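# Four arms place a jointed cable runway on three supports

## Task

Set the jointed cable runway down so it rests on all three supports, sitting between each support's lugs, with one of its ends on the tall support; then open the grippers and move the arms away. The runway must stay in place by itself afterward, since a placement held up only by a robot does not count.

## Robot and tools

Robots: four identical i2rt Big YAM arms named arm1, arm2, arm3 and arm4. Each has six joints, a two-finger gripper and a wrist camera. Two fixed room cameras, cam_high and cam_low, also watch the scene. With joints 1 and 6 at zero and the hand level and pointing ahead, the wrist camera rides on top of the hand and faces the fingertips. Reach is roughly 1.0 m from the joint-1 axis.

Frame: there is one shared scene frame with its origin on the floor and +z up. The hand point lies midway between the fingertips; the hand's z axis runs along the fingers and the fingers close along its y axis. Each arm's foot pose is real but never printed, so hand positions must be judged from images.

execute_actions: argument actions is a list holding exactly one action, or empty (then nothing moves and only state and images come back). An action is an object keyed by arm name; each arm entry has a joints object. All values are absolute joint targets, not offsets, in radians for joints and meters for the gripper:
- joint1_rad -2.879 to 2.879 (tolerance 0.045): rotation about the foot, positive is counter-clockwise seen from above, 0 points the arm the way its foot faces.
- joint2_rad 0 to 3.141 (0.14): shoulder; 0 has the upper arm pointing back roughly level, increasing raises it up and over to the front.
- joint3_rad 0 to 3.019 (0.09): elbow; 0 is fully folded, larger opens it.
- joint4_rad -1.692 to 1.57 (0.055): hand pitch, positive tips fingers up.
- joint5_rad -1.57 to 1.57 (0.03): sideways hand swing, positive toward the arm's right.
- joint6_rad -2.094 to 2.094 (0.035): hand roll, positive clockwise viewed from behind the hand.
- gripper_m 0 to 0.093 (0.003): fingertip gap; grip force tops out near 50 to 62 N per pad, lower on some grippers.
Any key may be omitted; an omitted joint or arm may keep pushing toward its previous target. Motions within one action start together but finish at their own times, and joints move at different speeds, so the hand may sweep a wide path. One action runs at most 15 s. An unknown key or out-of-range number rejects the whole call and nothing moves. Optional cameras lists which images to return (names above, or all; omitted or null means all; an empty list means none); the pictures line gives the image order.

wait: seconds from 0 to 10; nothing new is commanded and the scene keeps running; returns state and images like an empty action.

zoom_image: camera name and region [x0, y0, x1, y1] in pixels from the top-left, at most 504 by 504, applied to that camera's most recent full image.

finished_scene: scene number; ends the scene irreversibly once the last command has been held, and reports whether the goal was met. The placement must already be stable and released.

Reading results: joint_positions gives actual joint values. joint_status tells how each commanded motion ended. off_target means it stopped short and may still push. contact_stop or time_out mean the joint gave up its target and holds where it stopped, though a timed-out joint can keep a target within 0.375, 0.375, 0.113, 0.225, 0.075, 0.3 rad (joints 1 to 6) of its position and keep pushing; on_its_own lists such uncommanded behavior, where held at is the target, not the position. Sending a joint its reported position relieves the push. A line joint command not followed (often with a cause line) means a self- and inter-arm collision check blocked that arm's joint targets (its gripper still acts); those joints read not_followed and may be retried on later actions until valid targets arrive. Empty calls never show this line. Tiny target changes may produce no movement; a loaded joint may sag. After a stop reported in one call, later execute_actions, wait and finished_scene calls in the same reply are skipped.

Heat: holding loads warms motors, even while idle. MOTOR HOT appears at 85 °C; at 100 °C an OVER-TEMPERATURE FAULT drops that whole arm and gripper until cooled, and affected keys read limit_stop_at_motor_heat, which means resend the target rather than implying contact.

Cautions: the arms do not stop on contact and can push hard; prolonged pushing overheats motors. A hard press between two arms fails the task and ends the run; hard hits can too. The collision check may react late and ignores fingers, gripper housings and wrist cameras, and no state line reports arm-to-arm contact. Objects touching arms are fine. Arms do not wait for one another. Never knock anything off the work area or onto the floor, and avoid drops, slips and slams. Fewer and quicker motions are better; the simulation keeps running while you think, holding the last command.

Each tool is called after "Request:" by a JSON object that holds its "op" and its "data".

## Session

Request:
{"op": "execute_actions", "data": {"actions": []}}

Scene clock: 0.00 s.
Motor temperatures (°C, as the motors report them): arm1=[22 25 28 23 25 25] | arm2=[25 30 30 24 22 22] | arm3=[22 26 27 22 24 23] | arm4=[24 26 24 23 22 24]
arm1.joint_positions: joint1_rad=-0.224 joint2_rad=+0.545 joint3_rad=+1.402 joint4_rad=-1.437 joint5_rad=+0.074 joint6_rad=-0.162 gripper_m=+0.095
arm1.joint_status: not commanded
arm1.hand: x=-0.9516 y=-0.2476 z=+1.4339 quat_wxyz=(-0.468, -0.016, -0.876, +0.114) (m; scene frame)
arm2.joint_positions: joint1_rad=-0.146 joint2_rad=+0.602 joint3_rad=+1.331 joint4_rad=-1.537 joint5_rad=-0.129 joint6_rad=-0.275 gripper_m=+0.094
arm2.joint_status: not commanded
arm2.hand: x=-0.2179 y=-0.4653 z=+1.3630 quat_wxyz=(-0.288, +0.689, -0.622, -0.238) (m; scene frame)
arm3.joint_positions: joint1_rad=-0.368 joint2_rad=+0.446 joint3_rad=+1.448 joint4_rad=-1.444 joint5_rad=+0.105 joint6_rad=+0.352 gripper_m=+0.094
arm3.joint_status: not commanded
arm3.hand: x=+0.2379 y=-0.5402 z=+1.4082 quat_wxyz=(-0.385, +0.380, -0.755, -0.371) (m; scene frame)
arm4.joint_positions: joint1_rad=-0.234 joint2_rad=+0.617 joint3_rad=+1.432 joint4_rad=-1.181 joint5_rad=+0.144 joint6_rad=-0.241 gripper_m=+0.094
arm4.joint_status: not commanded
arm4.hand: x=+0.8798 y=-0.0645 z=+1.4556 quat_wxyz=(+0.167, -0.828, +0.006, +0.536) (m; scene frame)
pictures: arm1_cam_wrist, arm2_cam_wrist, arm3_cam_wrist, arm4_cam_wrist, cam_high, cam_low
Images, in order (width x height): arm1_cam_wrist 616x616, arm2_cam_wrist 616x616, arm3_cam_wrist 616x616, arm4_cam_wrist 616x616, cam_high 896x504, cam_low 896x504.

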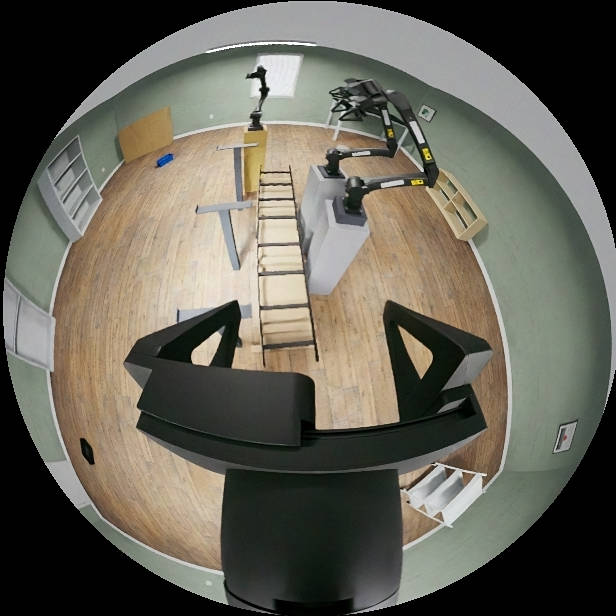

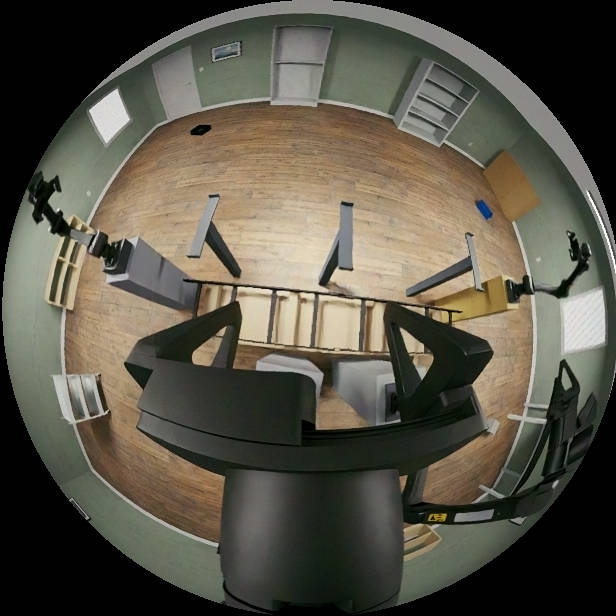

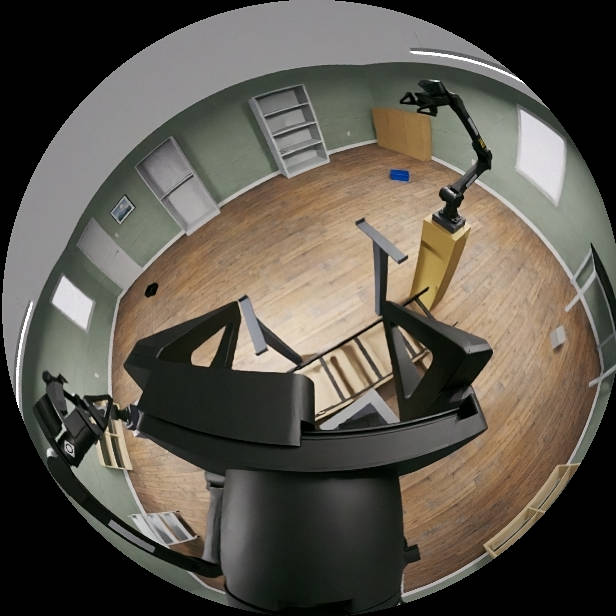

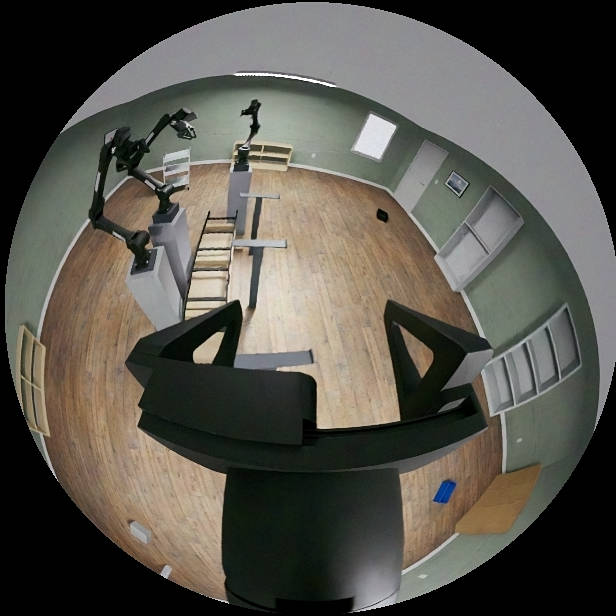

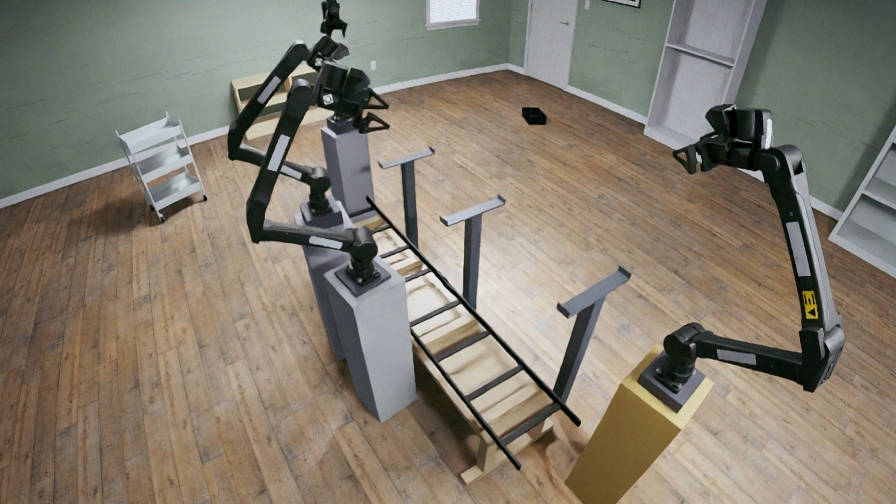

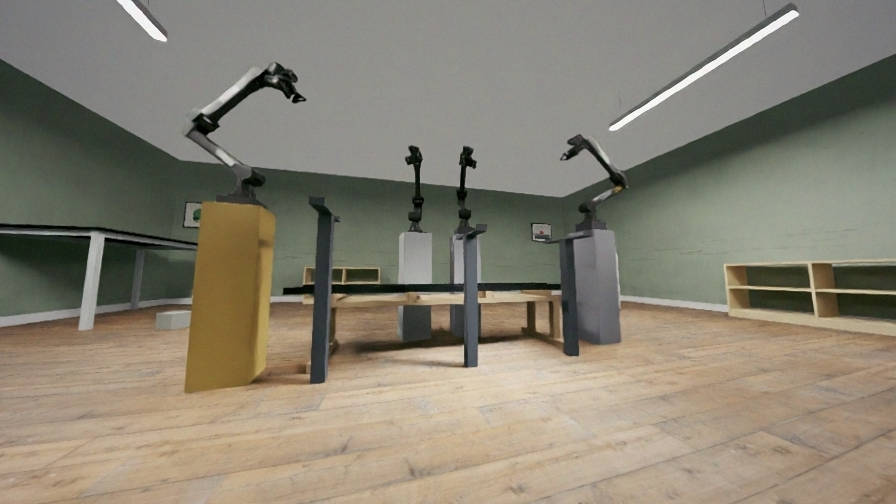

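Nearly the same layout; replay.

Request:
{"op": "execute_actions", "data": {"actions": [{"arm1":{"joints":{"joint1_rad":-0.3,"joint6_rad":1.33,"joint5_rad":0,"joint2_rad":2.22,"joint3_rad":1.54,"joint4_rad":-0.88}},"arm2":{"joints":{"joint1_rad":-0.2,"joint6_rad":-0.29,"joint5_rad":0,"joint2_rad":1.76,"joint3_rad":0.7,"joint4_rad":-0.5}},"arm3":{"joints":{"joint1_rad":0,"joint6_rad":0.14,"joint5_rad":0,"joint2_rad":1.64,"joint3_rad":0.72,"joint4_rad":-0.64}},"arm4":{"joints":{"joint1_rad":0.52,"joint6_rad":-0.97,"joint5_rad":0,"joint2_rad":1.76,"joint3_rad":0.76,"joint4_rad":-0.57}}}], "cameras": []}}

Request:
{"op": "execute_actions", "data": {"actions": [{"arm1":{"joints":{"joint2_rad":2.83,"joint3_rad":1.71,"joint4_rad":-0.45}},"arm2":{"joints":{"joint2_rad":2.66,"joint3_rad":1.05,"joint4_rad":0.04}},"arm3":{"joints":{"joint2_rad":2.53,"joint3_rad":0.96,"joint4_rad":0}},"arm4":{"joints":{"joint2_rad":2.6,"joint3_rad":0.97,"joint4_rad":0.06}}}]}}

Scene clock: 8.63 s.
Motor temperatures (°C, as the motors report them): arm1=[22 25 29 23 25 25] | arm2=[25 30 32 24 22 22] | arm3=[22 26 28 22 24 23] | arm4=[24 26 25 23 22 24]
arm1.joint_positions: joint1_rad=-0.293 joint2_rad=+2.229 joint3_rad=+1.520 joint4_rad=-0.885 joint5_rad=+0.003 joint6_rad=+1.322 gripper_m=+0.095
arm1.joint_status: all done
arm1.hand: x=-0.5538 y=-0.3478 z=+0.7936 quat_wxyz=(+0.002, -0.701, -0.713, +0.008) (m; scene frame)
arm2.joint_positions: joint1_rad=-0.192 joint2_rad=+1.759 joint3_rad=+0.696 joint4_rad=-0.513 joint5_rad=-0.004 joint6_rad=-0.279 gripper_m=+0.094
arm2.joint_status: all done
arm2.hand: x=-0.1475 y=-0.3390 z=+0.7941 quat_wxyz=(+0.004, +0.710, -0.705, +0.003) (m; scene frame)
arm3.joint_positions: joint1_rad=-0.002 joint2_rad=+1.646 joint3_rad=+0.716 joint4_rad=-0.653 joint5_rad=+0.002 joint6_rad=+0.153 gripper_m=+0.094
arm3.joint_status: all done
arm3.hand: x=+0.1406 y=-0.3322 z=+0.7861 quat_wxyz=(+0.004, +0.705, -0.709, +0.007) (m; scene frame)
arm4.joint_positions: joint1_rad=+0.524 joint2_rad=+1.755 joint3_rad=+0.738 joint4_rad=-0.587 joint5_rad=+0.000 joint6_rad=-0.956 gripper_m=+0.094
arm4.joint_status: all done
arm4.hand: x=+0.8367 y=-0.3289 z=+0.7804 quat_wxyz=(-0.010, -0.711, -0.703, -0.020) (m; scene frame)
pictures: none
No camera images: the call's "cameras" was empty. Leave "cameras" out to get every camera's image.

Scene clock: 10.30 s.
Motor temperatures (°C, as the motors report them): arm1=[22 26 29 23 25 25] | arm2=[25 30 32 24 22 22] | arm3=[22 27 28 22 24 23] | arm4=[24 26 25 23 22 24]
arm1.joint_positions: joint1_rad=-0.293 joint2_rad=+2.852 joint3_rad=+1.693 joint4_rad=-0.456 joint5_rad=+0.003 joint6_rad=+1.323 gripper_m=+0.095
arm1.joint_status: all done
arm1.hand: x=-0.5942 y=-0.3410 z=+0.4772 quat_wxyz=(+0.010, -0.702, -0.712, +0.013) (m; scene frame)
arm2.joint_positions: joint1_rad=-0.192 joint2_rad=+2.676 joint3_rad=+1.044 joint4_rad=+0.041 joint5_rad=+0.001 joint6_rad=-0.279 gripper_m=+0.094
arm2.joint_status: all done
arm2.hand: x=-0.1404 y=-0.3232 z=+0.4966 quat_wxyz=(+0.009, +0.709, -0.705, +0.009) (m; scene frame)
arm3.joint_positions: joint1_rad=-0.002 joint2_rad=+2.548 joint3_rad=+0.955 joint4_rad=-0.013 joint5_rad=+0.002 joint6_rad=+0.152 gripper_m=+0.094
arm3.joint_status: all done
arm3.hand: x=+0.1388 y=-0.3209 z=+0.4933 quat_wxyz=(+0.011, +0.705, -0.709, +0.017) (m; scene frame)
arm4.joint_positions: joint1_rad=+0.524 joint2_rad=+2.616 joint3_rad=+0.967 joint4_rad=+0.045 joint5_rad=+0.000 joint6_rad=-0.957 gripper_m=+0.094
arm4.joint_status: all done
arm4.hand: x=+0.8460 y=-0.3272 z=+0.4959 quat_wxyz=(-0.010, -0.711, -0.703, -0.020) (m; scene frame)
pictures: arm1_cam_wrist, arm2_cam_wrist, arm3_cam_wrist, arm4_cam_wrist, cam_high, cam_low
Images, in order (width x height): arm1_cam_wrist 616x616, arm2_cam_wrist 616x616, arm3_cam_wrist 616x616, arm4_cam_wrist 616x616, cam_high 896x504, cam_low 896x504.

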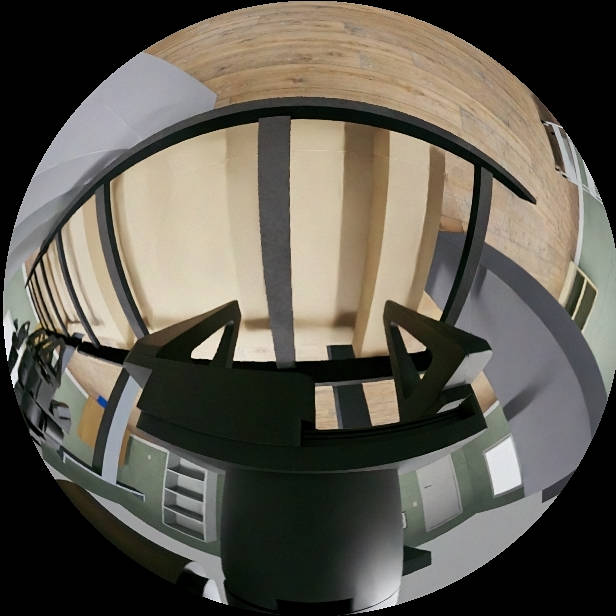

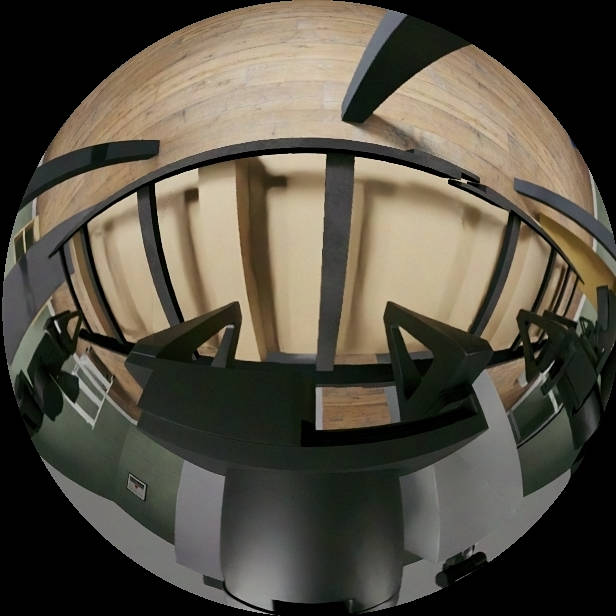

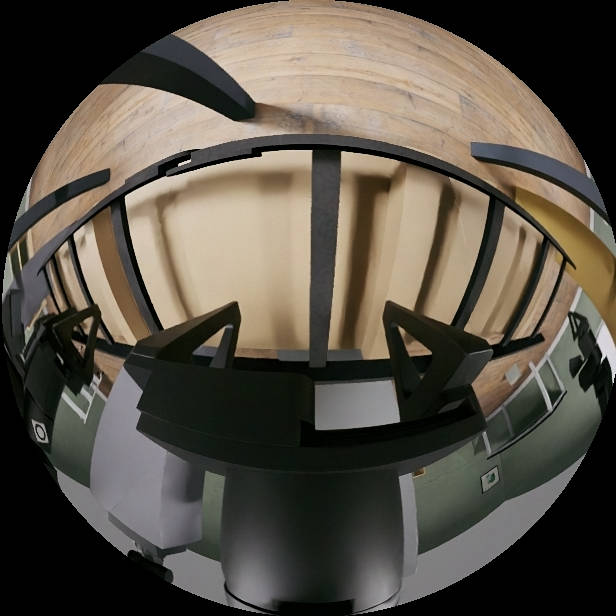

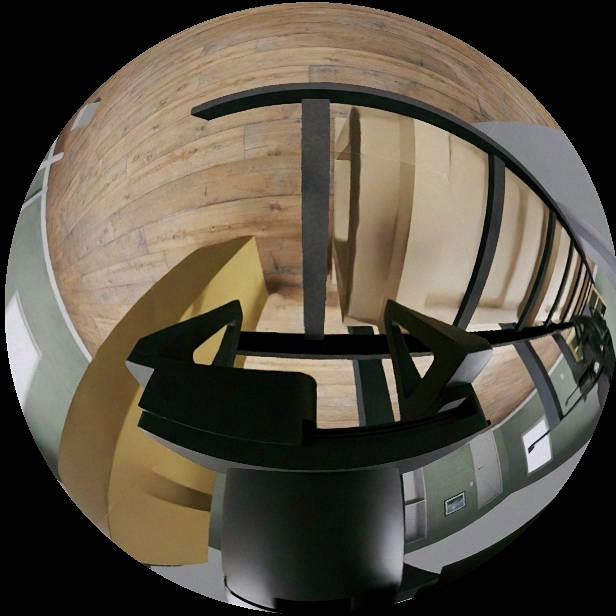

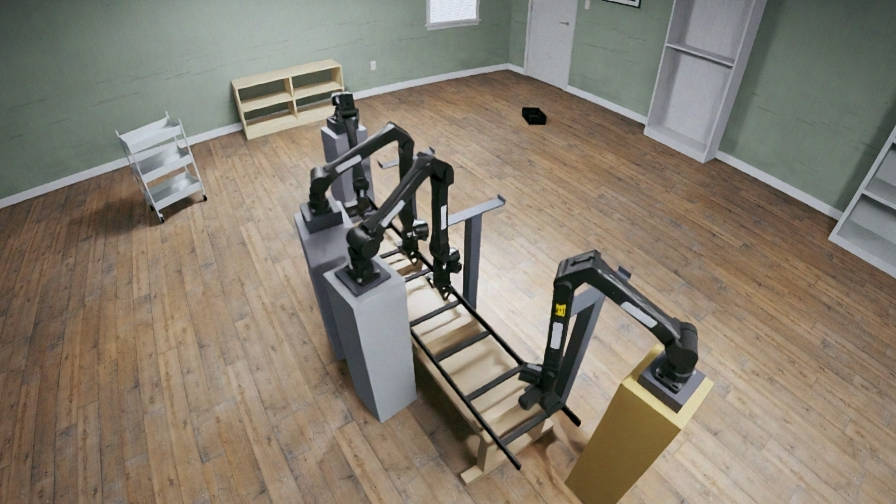

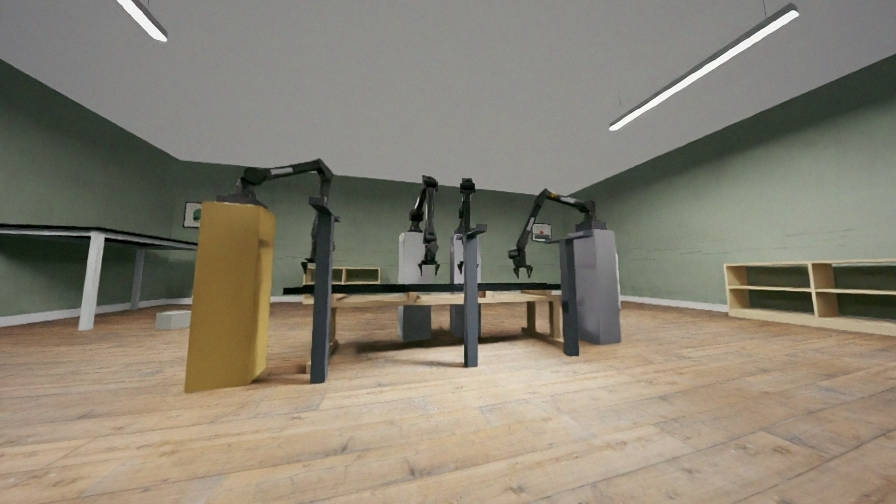

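Request:
{"op": "execute_actions", "data": {"actions": [{"arm1":{"joints":{"joint2_rad":2.98,"joint3_rad":1.9,"joint4_rad":-0.48}},"arm2":{"joints":{"joint1_rad":-0.245,"joint6_rad":-0.33,"joint2_rad":2.85,"joint3_rad":1.22,"joint4_rad":0.06}},"arm3":{"joints":{"joint1_rad":-0.025,"joint6_rad":0.125,"joint2_rad":2.72,"joint3_rad":1.12,"joint4_rad":0.03}},"arm4":{"joints":{"joint1_rad":0.59,"joint6_rad":-0.9,"joint2_rad":2.76,"joint3_rad":1.13,"joint4_rad":0.07}}}], "cameras": []}}

Request:
{"op": "execute_actions", "data": {"actions": [{"arm1":{"joints":{"joint2_rad":3.09,"joint3_rad":1.99,"joint4_rad":-0.47}},"arm2":{"joints":{"joint2_rad":2.96,"joint3_rad":1.31,"joint4_rad":0.08}},"arm3":{"joints":{"joint2_rad":2.83,"joint3_rad":1.2,"joint4_rad":0.06}},"arm4":{"joints":{"joint2_rad":2.9,"joint3_rad":1.23,"joint4_rad":0.1}}}], "cameras": []}}

Request:
{"op": "execute_actions", "data": {"actions": [{"arm1":{"joints":{"gripper_m":0}},"arm2":{"joints":{"gripper_m":0}},"arm3":{"joints":{"gripper_m":0}},"arm4":{"joints":{"gripper_m":0}}}], "cameras": ["arm4_cam_wrist","arm1_cam_wrist"]}}

Scene clock: 20.63 s.
Motor temperatures (°C, as the motors report them): arm1=[22 27 29 23 25 25] | arm2=[25 31 31 24 22 22] | arm3=[22 27 27 22 24 23] | arm4=[24 27 24 23 22 24]
arm1.joint_positions: joint1_rad=-0.293 joint2_rad=+2.979 joint3_rad=+1.874 joint4_rad=-0.475 joint5_rad=+0.003 joint6_rad=+1.323 gripper_m=+0.095
arm1.joint_status: all done
arm1.hand: x=-0.5650 y=-0.3482 z=+0.4375 quat_wxyz=(-0.005, -0.702, -0.713, +0.004) (m; scene frame)
arm2.joint_positions: joint1_rad=-0.244 joint2_rad=+2.856 joint3_rad=+1.219 joint4_rad=+0.055 joint5_rad=+0.001 joint6_rad=-0.318 gripper_m=+0.094
arm2.joint_status: all done
arm2.hand: x=-0.1178 y=-0.3169 z=+0.4287 quat_wxyz=(+0.006, +0.705, -0.709, +0.007) (m; scene frame)
arm3.joint_positions: joint1_rad=-0.020 joint2_rad=+2.735 joint3_rad=+1.119 joint4_rad=+0.024 joint5_rad=+0.002 joint6_rad=+0.137 gripper_m=+0.094
arm3.joint_status: all done
arm3.hand: x=+0.1431 y=-0.3029 z=+0.4252 quat_wxyz=(+0.007, +0.704, -0.710, +0.011) (m; scene frame)
arm4.joint_positions: joint1_rad=+0.593 joint2_rad=+2.756 joint3_rad=+1.129 joint4_rad=+0.060 joint5_rad=+0.000 joint6_rad=-0.914 gripper_m=+0.094
arm4.joint_status: all done
arm4.hand: x=+0.8359 y=-0.3664 z=+0.4432 quat_wxyz=(-0.007, -0.702, -0.712, -0.002) (m; scene frame)
pictures: none
No camera images: the call's "cameras" was empty. Leave "cameras" out to get every camera's image.

Scene clock: 21.70 s.
Motor temperatures (°C, as the motors report them): arm1=[22 27 29 23 25 25] | arm2=[25 31 31 24 22 22] | arm3=[22 28 27 22 24 23] | arm4=[24 27 24 23 22 24]
arm1.joint_positions: joint1_rad=-0.293 joint2_rad=+3.096 joint3_rad=+1.974 joint4_rad=-0.473 joint5_rad=+0.003 joint6_rad=+1.323 gripper_m=+0.095
arm1.joint_status: all done
arm1.hand: x=-0.5773 y=-0.3457 z=+0.3894 quat_wxyz=(+0.002, -0.702, -0.713, +0.008) (m; scene frame)
arm2.joint_positions: joint1_rad=-0.244 joint2_rad=+2.960 joint3_rad=+1.311 joint4_rad=+0.074 joint5_rad=+0.001 joint6_rad=-0.318 gripper_m=+0.094
arm2.joint_status: all done
arm2.hand: x=-0.1176 y=-0.3171 z=+0.3892 quat_wxyz=(+0.002, +0.705, -0.709, +0.005) (m; scene frame)
arm3.joint_positions: joint1_rad=-0.020 joint2_rad=+2.839 joint3_rad=+1.202 joint4_rad=+0.053 joint5_rad=+0.002 joint6_rad=+0.137 gripper_m=+0.094
arm3.joint_status: all done
arm3.hand: x=+0.1430 y=-0.3026 z=+0.3862 quat_wxyz=(+0.005, +0.704, -0.710, +0.008) (m; scene frame)
arm4.joint_positions: joint1_rad=+0.593 joint2_rad=+2.902 joint3_rad=+1.228 joint4_rad=+0.091 joint5_rad=+0.000 joint6_rad=-0.913 gripper_m=+0.094
arm4.joint_status: all done
arm4.hand: x=+0.8477 y=-0.3581 z=+0.3894 quat_wxyz=(-0.008, -0.702, -0.712, -0.010) (m; scene frame)
pictures: none
No camera images: the call's "cameras" was empty. Leave "cameras" out to get every camera's image.

Scene clock: 22.43 s.
Motor temperatures (°C, as the motors report them): arm1=[22 27 29 23 25 25] | arm2=[25 31 31 24 22 22] | arm3=[22 28 27 22 24 23] | arm4=[24 27 24 23 22 24]
arm1.joint_positions: joint1_rad=-0.292 joint2_rad=+3.097 joint3_rad=+1.987 joint4_rad=-0.456 joint5_rad=-0.004 joint6_rad=+1.328 gripper_m=+0.025
arm1.joint_status: gripper_m off_target (ended at +0.025, target +0.000)
arm1.hand: x=-0.5660 y=-0.3466 z=+0.3912 quat_wxyz=(-0.008, -0.703, -0.711, -0.003) (m; scene frame)
arm2.joint_positions: joint1_rad=-0.243 joint2_rad=+2.960 joint3_rad=+1.310 joint4_rad=+0.075 joint5_rad=-0.007 joint6_rad=-0.317 gripper_m=+0.025
arm2.joint_status: gripper_m off_target (ended at +0.025, target +0.000)
arm2.hand: x=-0.1196 y=-0.3171 z=+0.3891 quat_wxyz=(+0.004, +0.705, -0.709, +0.001) (m; scene frame)
arm3.joint_positions: joint1_rad=-0.037 joint2_rad=+2.840 joint3_rad=+1.201 joint4_rad=+0.053 joint5_rad=+0.012 joint6_rad=+0.132 gripper_m=+0.024
arm3.joint_status: gripper_m off_target (ended at +0.024, target +0.000)
arm3.hand: x=+0.1508 y=-0.3022 z=+0.3859 quat_wxyz=(+0.002, +0.700, -0.714, +0.011) (m; scene frame)
arm4.joint_positions: joint1_rad=+0.592 joint2_rad=+2.902 joint3_rad=+1.230 joint4_rad=+0.093 joint5_rad=+0.003 joint6_rad=-0.904 gripper_m=+0.024
arm4.joint_status: gripper_m off_target (ended at +0.024, target +0.000)
arm4.hand: x=+0.8460 y=-0.3586 z=+0.3893 quat_wxyz=(-0.007, -0.706, -0.708, -0.008) (m; scene frame)
pictures: arm1_cam_wrist, arm4_cam_wrist
Images, in order (width x height): arm1_cam_wrist 616x616, arm4_cam_wrist 616x616.

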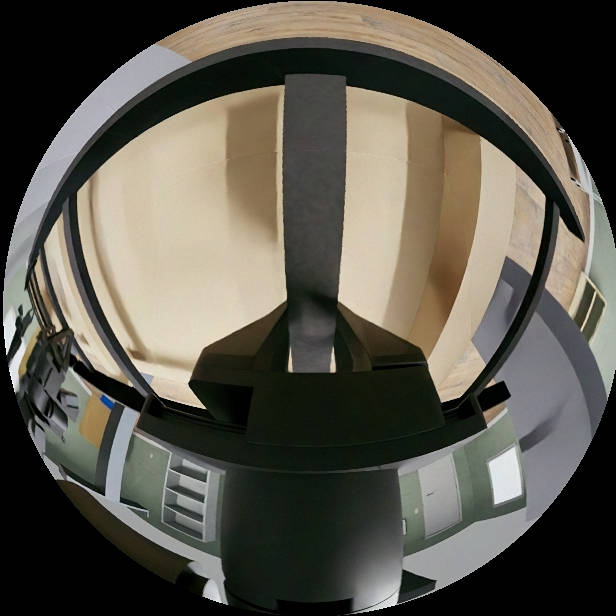

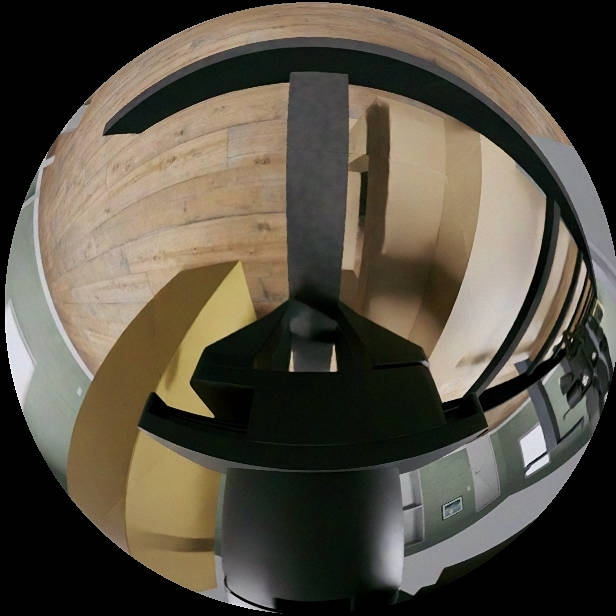

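Request:
{"op": "execute_actions", "data": {"actions": [{"arm1":{"joints":{"joint2_rad":2.77,"joint3_rad":1.72,"joint4_rad":-0.52}},"arm2":{"joints":{"joint1_rad":-0.22,"joint2_rad":2.6,"joint3_rad":1.04,"joint4_rad":0}},"arm3":{"joints":{"joint1_rad":-0.015,"joint2_rad":2.48,"joint3_rad":0.97,"joint4_rad":-0.07}},"arm4":{"joints":{"joint2_rad":2.55,"joint3_rad":0.98,"joint4_rad":0}}}], "cameras": []}}

Request:
{"op": "execute_actions", "data": {"actions": [{"arm1":{"joints":{"joint1_rad":-0.36,"joint6_rad":1.27,"joint2_rad":2.47,"joint3_rad":1.56,"joint4_rad":-0.64}},"arm2":{"joints":{"joint6_rad":-0.3,"joint2_rad":2.24,"joint3_rad":0.76,"joint4_rad":-0.09}},"arm3":{"joints":{"joint1_rad":0,"joint6_rad":0.15,"joint2_rad":2.1,"joint3_rad":0.74,"joint4_rad":-0.21}},"arm4":{"joints":{"joint1_rad":0.63,"joint6_rad":-0.86,"joint2_rad":2.16,"joint3_rad":0.85,"joint4_rad":-0.25}}}], "cameras": []}}

Request:
{"op": "execute_actions", "data": {"actions": [{"arm1":{"joints":{"joint2_rad":2.22,"joint3_rad":1.54,"joint4_rad":-0.88}},"arm2":{"joints":{"joint2_rad":1.76,"joint3_rad":0.66,"joint4_rad":-0.45}},"arm3":{"joints":{"joint2_rad":1.64,"joint3_rad":0.69,"joint4_rad":-0.6}},"arm4":{"joints":{"joint2_rad":1.76,"joint3_rad":0.81,"joint4_rad":-0.6}}}], "cameras": ["cam_high"]}}

Request:
{"op": "execute_actions", "data": {"actions": [{"arm1":{"joints":{"joint2_rad":2.03,"joint3_rad":1.65,"joint4_rad":-1.15}},"arm2":{"joints":{"joint2_rad":1.42,"joint3_rad":0.79,"joint4_rad":-0.88}},"arm3":{"joints":{"joint2_rad":1.34,"joint3_rad":0.88,"joint4_rad":-1.05}},"arm4":{"joints":{"joint2_rad":1.43,"joint3_rad":0.95,"joint4_rad":-1.03}}}], "cameras": ["cam_high","cam_low"]}}

Scene clock: 36.93 s.
Motor temperatures (°C, as the motors report them): arm1=[22 28 29 23 25 25] | arm2=[25 32 31 24 22 22] | arm3=[22 28 27 22 24 23] | arm4=[24 28 24 23 22 24]
arm1.joint_positions: joint1_rad=-0.303 joint2_rad=+2.837 joint3_rad=+1.723 joint4_rad=-0.467 joint5_rad=-0.011 joint6_rad=+1.318 gripper_m=+0.025
arm1.joint_status: all done
arm1.hand: x=-0.5725 y=-0.3490 z=+0.4904 quat_wxyz=(+0.000, -0.703, -0.711, -0.002) (m; scene frame)
arm2.joint_positions: joint1_rad=-0.220 joint2_rad=+2.663 joint3_rad=+1.056 joint4_rad=+0.024 joint5_rad=+0.014 joint6_rad=-0.298 gripper_m=+0.025
arm2.joint_status: all done
arm2.hand: x=-0.1259 y=-0.3178 z=+0.5007 quat_wxyz=(+0.003, +0.707, -0.708, +0.013) (m; scene frame)
arm3.joint_positions: joint1_rad=-0.020 joint2_rad=+2.529 joint3_rad=+0.981 joint4_rad=-0.047 joint5_rad=+0.008 joint6_rad=+0.144 gripper_m=+0.024
arm3.joint_status: all done
arm3.hand: x=+0.1442 y=-0.3031 z=+0.4998 quat_wxyz=(+0.006, +0.701, -0.713, +0.014) (m; scene frame)
arm4.joint_positions: joint1_rad=+0.589 joint2_rad=+2.604 joint3_rad=+1.004 joint4_rad=+0.023 joint5_rad=+0.011 joint6_rad=-0.905 gripper_m=+0.024
arm4.joint_status: all done
arm4.hand: x=+0.8398 y=-0.3583 z=+0.4991 quat_wxyz=(-0.003, -0.707, -0.708, -0.008) (m; scene frame)
pictures: none
No camera images: the call's "cameras" was empty. Leave "cameras" out to get every camera's image.

Scene clock: 38.10 s.
Motor temperatures (°C, as the motors report them): arm1=[22 28 29 23 25 25] | arm2=[25 32 31 24 22 22] | arm3=[22 28 27 22 24 23] | arm4=[24 28 24 23 22 24]
arm1.joint_positions: joint1_rad=-0.368 joint2_rad=+2.546 joint3_rad=+1.550 joint4_rad=-0.593 joint5_rad=-0.011 joint6_rad=+1.243 gripper_m=+0.025
arm1.joint_status: all done
arm1.hand: x=-0.5770 y=-0.3855 z=+0.6203 quat_wxyz=(+0.003, -0.700, -0.715, -0.001) (m; scene frame)
arm2.joint_positions: joint1_rad=-0.232 joint2_rad=+2.293 joint3_rad=+0.774 joint4_rad=-0.060 joint5_rad=+0.014 joint6_rad=-0.315 gripper_m=+0.025
arm2.joint_status: all done
arm2.hand: x=-0.1314 y=-0.3482 z=+0.6264 quat_wxyz=(+0.001, +0.708, -0.706, +0.012) (m; scene frame)
arm3.joint_positions: joint1_rad=+0.005 joint2_rad=+2.140 joint3_rad=+0.747 joint4_rad=-0.188 joint5_rad=+0.011 joint6_rad=+0.157 gripper_m=+0.024
arm3.joint_status: all done
arm3.hand: x=+0.1392 y=-0.3289 z=+0.6259 quat_wxyz=(+0.001, +0.706, -0.708, +0.009) (m; scene frame)
arm4.joint_positions: joint1_rad=+0.621 joint2_rad=+2.227 joint3_rad=+0.863 joint4_rad=-0.218 joint5_rad=+0.010 joint6_rad=-0.886 gripper_m=+0.024
arm4.joint_status: all done
arm4.hand: x=+0.8348 y=-0.3756 z=+0.6301 quat_wxyz=(-0.003, -0.702, -0.712, -0.010) (m; scene frame)
pictures: none
No camera images: the call's "cameras" was empty. Leave "cameras" out to get every camera's image.

Scene clock: 39.30 s.
Motor temperatures (°C, as the motors report them): arm1=[22 29 29 23 25 25] | arm2=[25 32 31 24 22 22] | arm3=[22 28 27 22 24 23] | arm4=[24 28 24 23 22 24]
arm1.joint_positions: joint1_rad=-0.377 joint2_rad=+2.287 joint3_rad=+1.507 joint4_rad=-0.836 joint5_rad=-0.009 joint6_rad=+1.230 gripper_m=+0.025
arm1.joint_status: all done
arm1.hand: x=-0.5749 y=-0.3911 z=+0.7575 quat_wxyz=(+0.015, -0.698, -0.716, +0.006) (m; scene frame)
arm2.joint_positions: joint1_rad=-0.240 joint2_rad=+1.823 joint3_rad=+0.666 joint4_rad=-0.399 joint5_rad=+0.022 joint6_rad=-0.327 gripper_m=+0.025
arm2.joint_status: all done
arm2.hand: x=-0.1290 y=-0.3500 z=+0.7688 quat_wxyz=(-0.011, +0.710, -0.704, +0.010) (m; scene frame)
arm3.joint_positions: joint1_rad=+0.003 joint2_rad=+1.680 joint3_rad=+0.696 joint4_rad=-0.566 joint5_rad=+0.014 joint6_rad=+0.150 gripper_m=+0.024
arm3.joint_status: all done
arm3.hand: x=+0.1405 y=-0.3286 z=+0.7706 quat_wxyz=(-0.010, +0.707, -0.707, -0.003) (m; scene frame)
arm4.joint_positions: joint1_rad=+0.624 joint2_rad=+1.825 joint3_rad=+0.806 joint4_rad=-0.566 joint5_rad=+0.012 joint6_rad=-0.886 gripper_m=+0.024
arm4.joint_status: all done
arm4.hand: x=+0.8350 y=-0.3739 z=+0.7698 quat_wxyz=(-0.002, -0.701, -0.713, -0.011) (m; scene frame)
pictures: cam_high
Images, in order (width x height): cam_high 896x504.

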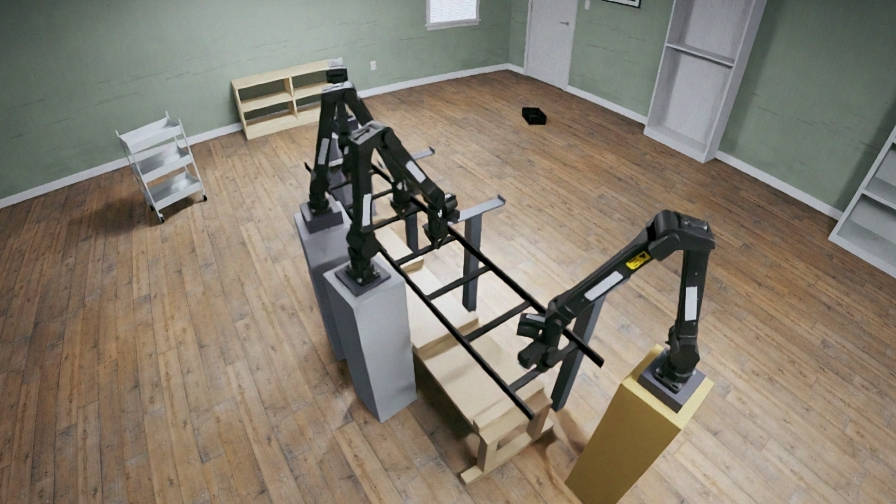

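Scene clock: 41.73 s.
Motor temperatures (°C, as the motors report them): arm1=[22 29 30 23 25 25] | arm2=[25 32 31 24 22 22] | arm3=[22 28 28 22 24 23] | arm4=[24 28 25 23 22 24]
arm1.joint_positions: joint1_rad=-0.384 joint2_rad=+2.099 joint3_rad=+1.570 joint4_rad=-1.094 joint5_rad=-0.003 joint6_rad=+1.221 gripper_m=+0.025
arm1.joint_status: joint4_rad off_target (ended at -1.094, target -1.150); the others done
arm1.hand: x=-0.5722 y=-0.3965 z=+0.8850 quat_wxyz=(+0.017, -0.697, -0.716, +0.011) (m; scene frame)
arm2.joint_positions: joint1_rad=-0.246 joint2_rad=+1.466 joint3_rad=+0.735 joint4_rad=-0.819 joint5_rad=+0.032 joint6_rad=-0.339 gripper_m=+0.025
arm2.joint_status: joint4_rad time_out (moved -0.420 of -0.481); the others done
arm2.on_its_own: joint4_rad reads -0.819 and still pushes toward -0.880 since a time_out
arm2.hand: x=-0.1256 y=-0.3505 z=+0.8976 quat_wxyz=(-0.016, +0.711, -0.703, +0.013) (m; scene frame)
arm3.joint_positions: joint1_rad=-0.002 joint2_rad=+1.380 joint3_rad=+0.825 joint4_rad=-0.993 joint5_rad=+0.020 joint6_rad=+0.140 gripper_m=+0.024
arm3.joint_status: joint4_rad time_out (moved -0.427 of -0.484); the others done
arm3.on_its_own: joint4_rad reads -0.993 and still pushes toward -1.050 since a time_out
arm3.hand: x=+0.1432 y=-0.3279 z=+0.9030 quat_wxyz=(-0.013, +0.709, -0.705, -0.001) (m; scene frame)
arm4.joint_positions: joint1_rad=+0.628 joint2_rad=+1.500 joint3_rad=+0.895 joint4_rad=-0.975 joint5_rad=+0.013 joint6_rad=-0.888 gripper_m=+0.024
arm4.joint_status: joint4_rad time_out (moved -0.408 of -0.464); the others done
arm4.on_its_own: joint4_rad reads -0.975 and still pushes toward -1.030 since a time_out
arm4.hand: x=+0.8372 y=-0.3709 z=+0.9108 quat_wxyz=(-0.002, -0.699, -0.716, -0.009) (m; scene frame)
pictures: cam_high, cam_low
Images, in order (width x height): cam_high 896x504, cam_low 896x504.

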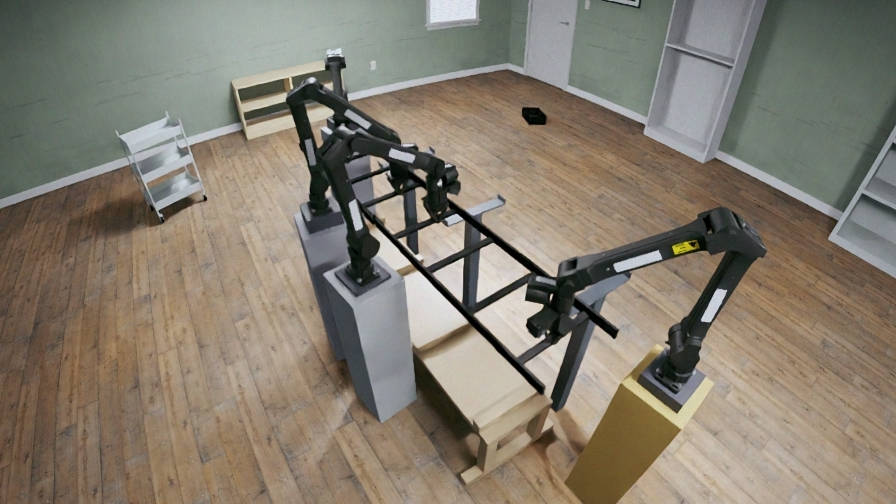

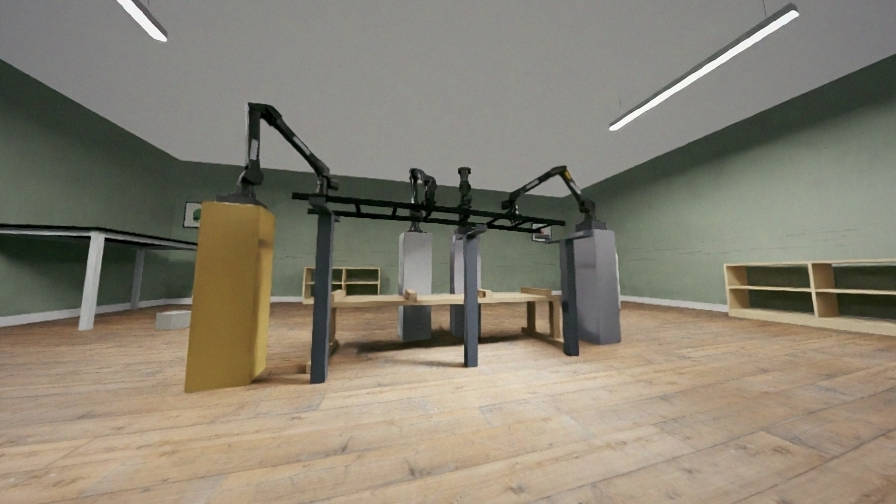

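Request:
{"op": "execute_actions", "data": {"actions": [{"arm1":{"joints":{"joint1_rad":-0.1,"joint6_rad":1.51,"joint2_rad":1.9,"joint3_rad":1.55,"joint4_rad":-1.13}},"arm2":{"joints":{"joint1_rad":-0.13,"joint6_rad":-0.22,"joint2_rad":1.66,"joint3_rad":1.22,"joint4_rad":-1.04}},"arm3":{"joints":{"joint1_rad":-0.035,"joint6_rad":0.115,"joint2_rad":1.63,"joint3_rad":1.32,"joint4_rad":-1.17}},"arm4":{"joints":{"joint1_rad":0.3,"joint6_rad":-1.19,"joint2_rad":1.27,"joint3_rad":0.82,"joint4_rad":-1.06}}}], "cameras": []}}

Request:
{"op": "execute_actions", "data": {"actions": [{"arm1":{"joints":{"joint1_rad":0.07,"joint6_rad":1.69}},"arm2":{"joints":{"joint1_rad":-0.095,"joint6_rad":-0.185,"joint2_rad":1.88,"joint3_rad":1.58,"joint4_rad":-1.17}},"arm3":{"joints":{"joint1_rad":-0.05,"joint6_rad":0.1,"joint2_rad":1.88,"joint3_rad":1.7,"joint4_rad":-1.31}},"arm4":{"joints":{"joint1_rad":0.0,"joint6_rad":-1.49,"joint3_rad":0.79,"joint4_rad":-1.03}}}], "cameras": []}}

Request:
{"op": "execute_actions", "data": {"actions": [{"arm1":{"joints":{"joint1_rad":0.24,"joint6_rad":1.85}},"arm2":{"joints":{"joint1_rad":-0.07,"joint6_rad":-0.16,"joint2_rad":2.15,"joint3_rad":1.96,"joint4_rad":-1.29}},"arm3":{"joints":{"joint1_rad":-0.065,"joint6_rad":0.085,"joint2_rad":2.18,"joint3_rad":2.1,"joint4_rad":-1.42}},"arm4":{"joints":{"joint1_rad":-0.31,"joint6_rad":-1.79}}}], "cameras": []}}

Request:
{"op": "execute_actions", "data": {"actions": [{"arm1":{"joints":{"joint1_rad":0.36,"joint6_rad":1.95,"joint2_rad":2.04,"joint3_rad":1.57,"joint4_rad":-1.02}},"arm2":{"joints":{"joint2_rad":2.37,"joint3_rad":2.19,"joint4_rad":-1.3}},"arm3":{"joints":{"joint2_rad":2.4,"joint3_rad":2.33,"joint4_rad":-1.44}},"arm4":{"joints":{"joint1_rad":-0.48,"joint6_rad":-1.96,"joint2_rad":1.36,"joint4_rad":-0.96}}}]}}

Scene clock: 55.80 s.
Motor temperatures (°C, as the motors report them): arm1=[22 30 34 23 25 25] | arm2=[25 32 35 24 23 22] | arm3=[22 28 32 22 25 23] | arm4=[24 28 28 23 22 24]
arm1.joint_positions: joint1_rad=-0.128 joint2_rad=+2.010 joint3_rad=+1.480 joint4_rad=-1.111 joint5_rad=+0.007 joint6_rad=+1.486 gripper_m=+0.025
arm1.joint_status: all done
arm1.hand: x=-0.5750 y=-0.2487 z=+0.9045 quat_wxyz=(+0.017, -0.700, -0.713, +0.026) (m; scene frame)
arm2.joint_positions: joint1_rad=-0.156 joint2_rad=+1.751 joint3_rad=+1.161 joint4_rad=-0.983 joint5_rad=+0.023 joint6_rad=-0.235 gripper_m=+0.025
arm2.joint_status: joint4_rad time_out (moved -0.165 of -0.221); the others done
arm2.on_its_own: joint4_rad reads -0.983 and still pushes toward -1.040 since a time_out
arm2.hand: x=-0.1251 y=-0.2105 z=+0.9160 quat_wxyz=(-0.004, +0.707, -0.708, +0.014) (m; scene frame)
arm3.joint_positions: joint1_rad=-0.045 joint2_rad=+1.703 joint3_rad=+1.252 joint4_rad=-1.126 joint5_rad=+0.015 joint6_rad=+0.113 gripper_m=+0.024
arm3.joint_status: all done
arm3.hand: x=+0.1432 y=-0.1927 z=+0.9190 quat_wxyz=(-0.002, +0.704, -0.710, +0.009) (m; scene frame)
arm4.joint_positions: joint1_rad=+0.317 joint2_rad=+1.342 joint3_rad=+0.765 joint4_rad=-1.030 joint5_rad=-0.001 joint6_rad=-1.187 gripper_m=+0.024
arm4.joint_status: all done
arm4.hand: x=+0.8348 y=-0.2498 z=+0.9208 quat_wxyz=(-0.015, -0.703, -0.711, -0.020) (m; scene frame)
pictures: none
No camera images: the call's "cameras" was empty. Leave "cameras" out to get every camera's image.

not run: a stop came earlier in this reply.

not run: a stop came earlier in this reply.

not run: a stop came earlier in this reply.

Request:
{"op": "execute_actions", "data": {"actions": [{"arm1":{"joints":{"joint1_rad":0.07,"joint6_rad":1.69}},"arm2":{"joints":{"joint1_rad":-0.095,"joint6_rad":-0.185,"joint2_rad":1.88,"joint3_rad":1.58,"joint4_rad":-1.13}},"arm3":{"joints":{"joint1_rad":-0.05,"joint6_rad":0.1,"joint2_rad":1.88,"joint3_rad":1.69,"joint4_rad":-1.29}},"arm4":{"joints":{"joint1_rad":0.0,"joint6_rad":-1.49,"joint3_rad":0.8,"joint4_rad":-1.03}}}], "cameras": []}}

Request:
{"op": "execute_actions", "data": {"actions": [{"arm1":{"joints":{"joint1_rad":0.24,"joint6_rad":1.85}},"arm2":{"joints":{"joint1_rad":-0.07,"joint6_rad":-0.16,"joint2_rad":2.15,"joint3_rad":1.95,"joint4_rad":-1.26}},"arm3":{"joints":{"joint1_rad":-0.065,"joint6_rad":0.085,"joint2_rad":2.17,"joint3_rad":2.08,"joint4_rad":-1.4}},"arm4":{"joints":{"joint1_rad":-0.31,"joint6_rad":-1.79}}}], "cameras": []}}

Request:
{"op": "execute_actions", "data": {"actions": [{"arm1":{"joints":{"joint1_rad":0.36,"joint6_rad":1.95,"joint2_rad":2.04,"joint3_rad":1.57,"joint4_rad":-1.02}},"arm2":{"joints":{"joint2_rad":2.37,"joint3_rad":2.19,"joint4_rad":-1.28}},"arm3":{"joints":{"joint2_rad":2.4,"joint3_rad":2.33,"joint4_rad":-1.42}},"arm4":{"joints":{"joint1_rad":-0.48,"joint6_rad":-1.96,"joint2_rad":1.36,"joint4_rad":-0.96}}}]}}

Scene clock: 65.53 s.
Motor temperatures (°C, as the motors report them): arm1=[22 31 36 23 25 25] | arm2=[25 34 37 24 23 22] | arm3=[22 29 34 22 25 23] | arm4=[24 28 29 23 22 24]
arm1.joint_positions: joint1_rad=+0.060 joint2_rad=+2.010 joint3_rad=+1.467 joint4_rad=-1.119 joint5_rad=+0.008 joint6_rad=+1.679 gripper_m=+0.025
arm1.joint_status: all done
arm1.hand: x=-0.5850 y=-0.1453 z=+0.8994 quat_wxyz=(+0.017, -0.702, -0.711, +0.039) (m; scene frame)
arm2.joint_positions: joint1_rad=-0.106 joint2_rad=+1.998 joint3_rad=+1.491 joint4_rad=-1.082 joint5_rad=+0.005 joint6_rad=-0.182 gripper_m=+0.025
arm2.joint_status: all done
arm2.hand: x=-0.1332 y=-0.1099 z=+0.8980 quat_wxyz=(+0.007, +0.705, -0.709, +0.011) (m; scene frame)
arm3.joint_positions: joint1_rad=-0.047 joint2_rad=+1.981 joint3_rad=+1.606 joint4_rad=-1.239 joint5_rad=+0.020 joint6_rad=+0.115 gripper_m=+0.024
arm3.joint_status: all done
arm3.hand: x=+0.1355 y=-0.0944 z=+0.8991 quat_wxyz=(+0.007, +0.702, -0.712, +0.025) (m; scene frame)
arm4.joint_positions: joint1_rad=+0.012 joint2_rad=+1.336 joint3_rad=+0.732 joint4_rad=-1.024 joint5_rad=-0.010 joint6_rad=-1.486 gripper_m=+0.024
arm4.joint_status: all done
arm4.hand: x=+0.8253 y=-0.1581 z=+0.9117 quat_wxyz=(-0.030, -0.705, -0.708, -0.023) (m; scene frame)
pictures: none
No camera images: the call's "cameras" was empty. Leave "cameras" out to get every camera's image.

Scene clock: 67.87 s.
Motor temperatures (°C, as the motors report them): arm1=[22 32 36 23 25 25] | arm2=[25 34 38 24 23 22] | arm3=[22 30 35 22 25 23] | arm4=[24 28 29 23 22 24]
arm1.joint_positions: joint1_rad=+0.218 joint2_rad=+2.023 joint3_rad=+1.474 joint4_rad=-1.072 joint5_rad=+0.014 joint6_rad=+1.833 gripper_m=+0.025
arm1.joint_status: all done
arm1.hand: x=-0.5890 y=-0.0580 z=+0.8929 quat_wxyz=(-0.001, -0.701, -0.713, +0.025) (m; scene frame)
arm2.joint_positions: joint1_rad=-0.082 joint2_rad=+2.243 joint3_rad=+1.859 joint4_rad=-1.221 joint5_rad=-0.011 joint6_rad=-0.164 gripper_m=+0.025
arm2.joint_status: joint3_rad time_out (moved +0.368 of +0.459); the others done
arm2.on_its_own: joint3_rad reads +1.859 and still pushes toward +1.950 since a time_out
arm2.hand: x=-0.1352 y=-0.0219 z=+0.8776 quat_wxyz=(+0.018, +0.707, -0.707, +0.009) (m; scene frame)
arm3.joint_positions: joint1_rad=-0.055 joint2_rad=+2.244 joint3_rad=+1.994 joint4_rad=-1.371 joint5_rad=+0.034 joint6_rad=+0.103 gripper_m=+0.024
arm3.joint_status: all done
arm3.hand: x=+0.1341 y=-0.0051 z=+0.8779 quat_wxyz=(+0.004, +0.704, -0.710, +0.031) (m; scene frame)
arm4.joint_positions: joint1_rad=-0.288 joint2_rad=+1.340 joint3_rad=+0.735 joint4_rad=-0.996 joint5_rad=-0.009 joint6_rad=-1.789 gripper_m=+0.024
arm4.joint_status: all done
arm4.hand: x=+0.8229 y=-0.0667 z=+0.9106 quat_wxyz=(-0.023, -0.704, -0.710, -0.008) (m; scene frame)
pictures: none
No camera images: the call's "cameras" was empty. Leave "cameras" out to get every camera's image.

not run: a stop came earlier in this reply.


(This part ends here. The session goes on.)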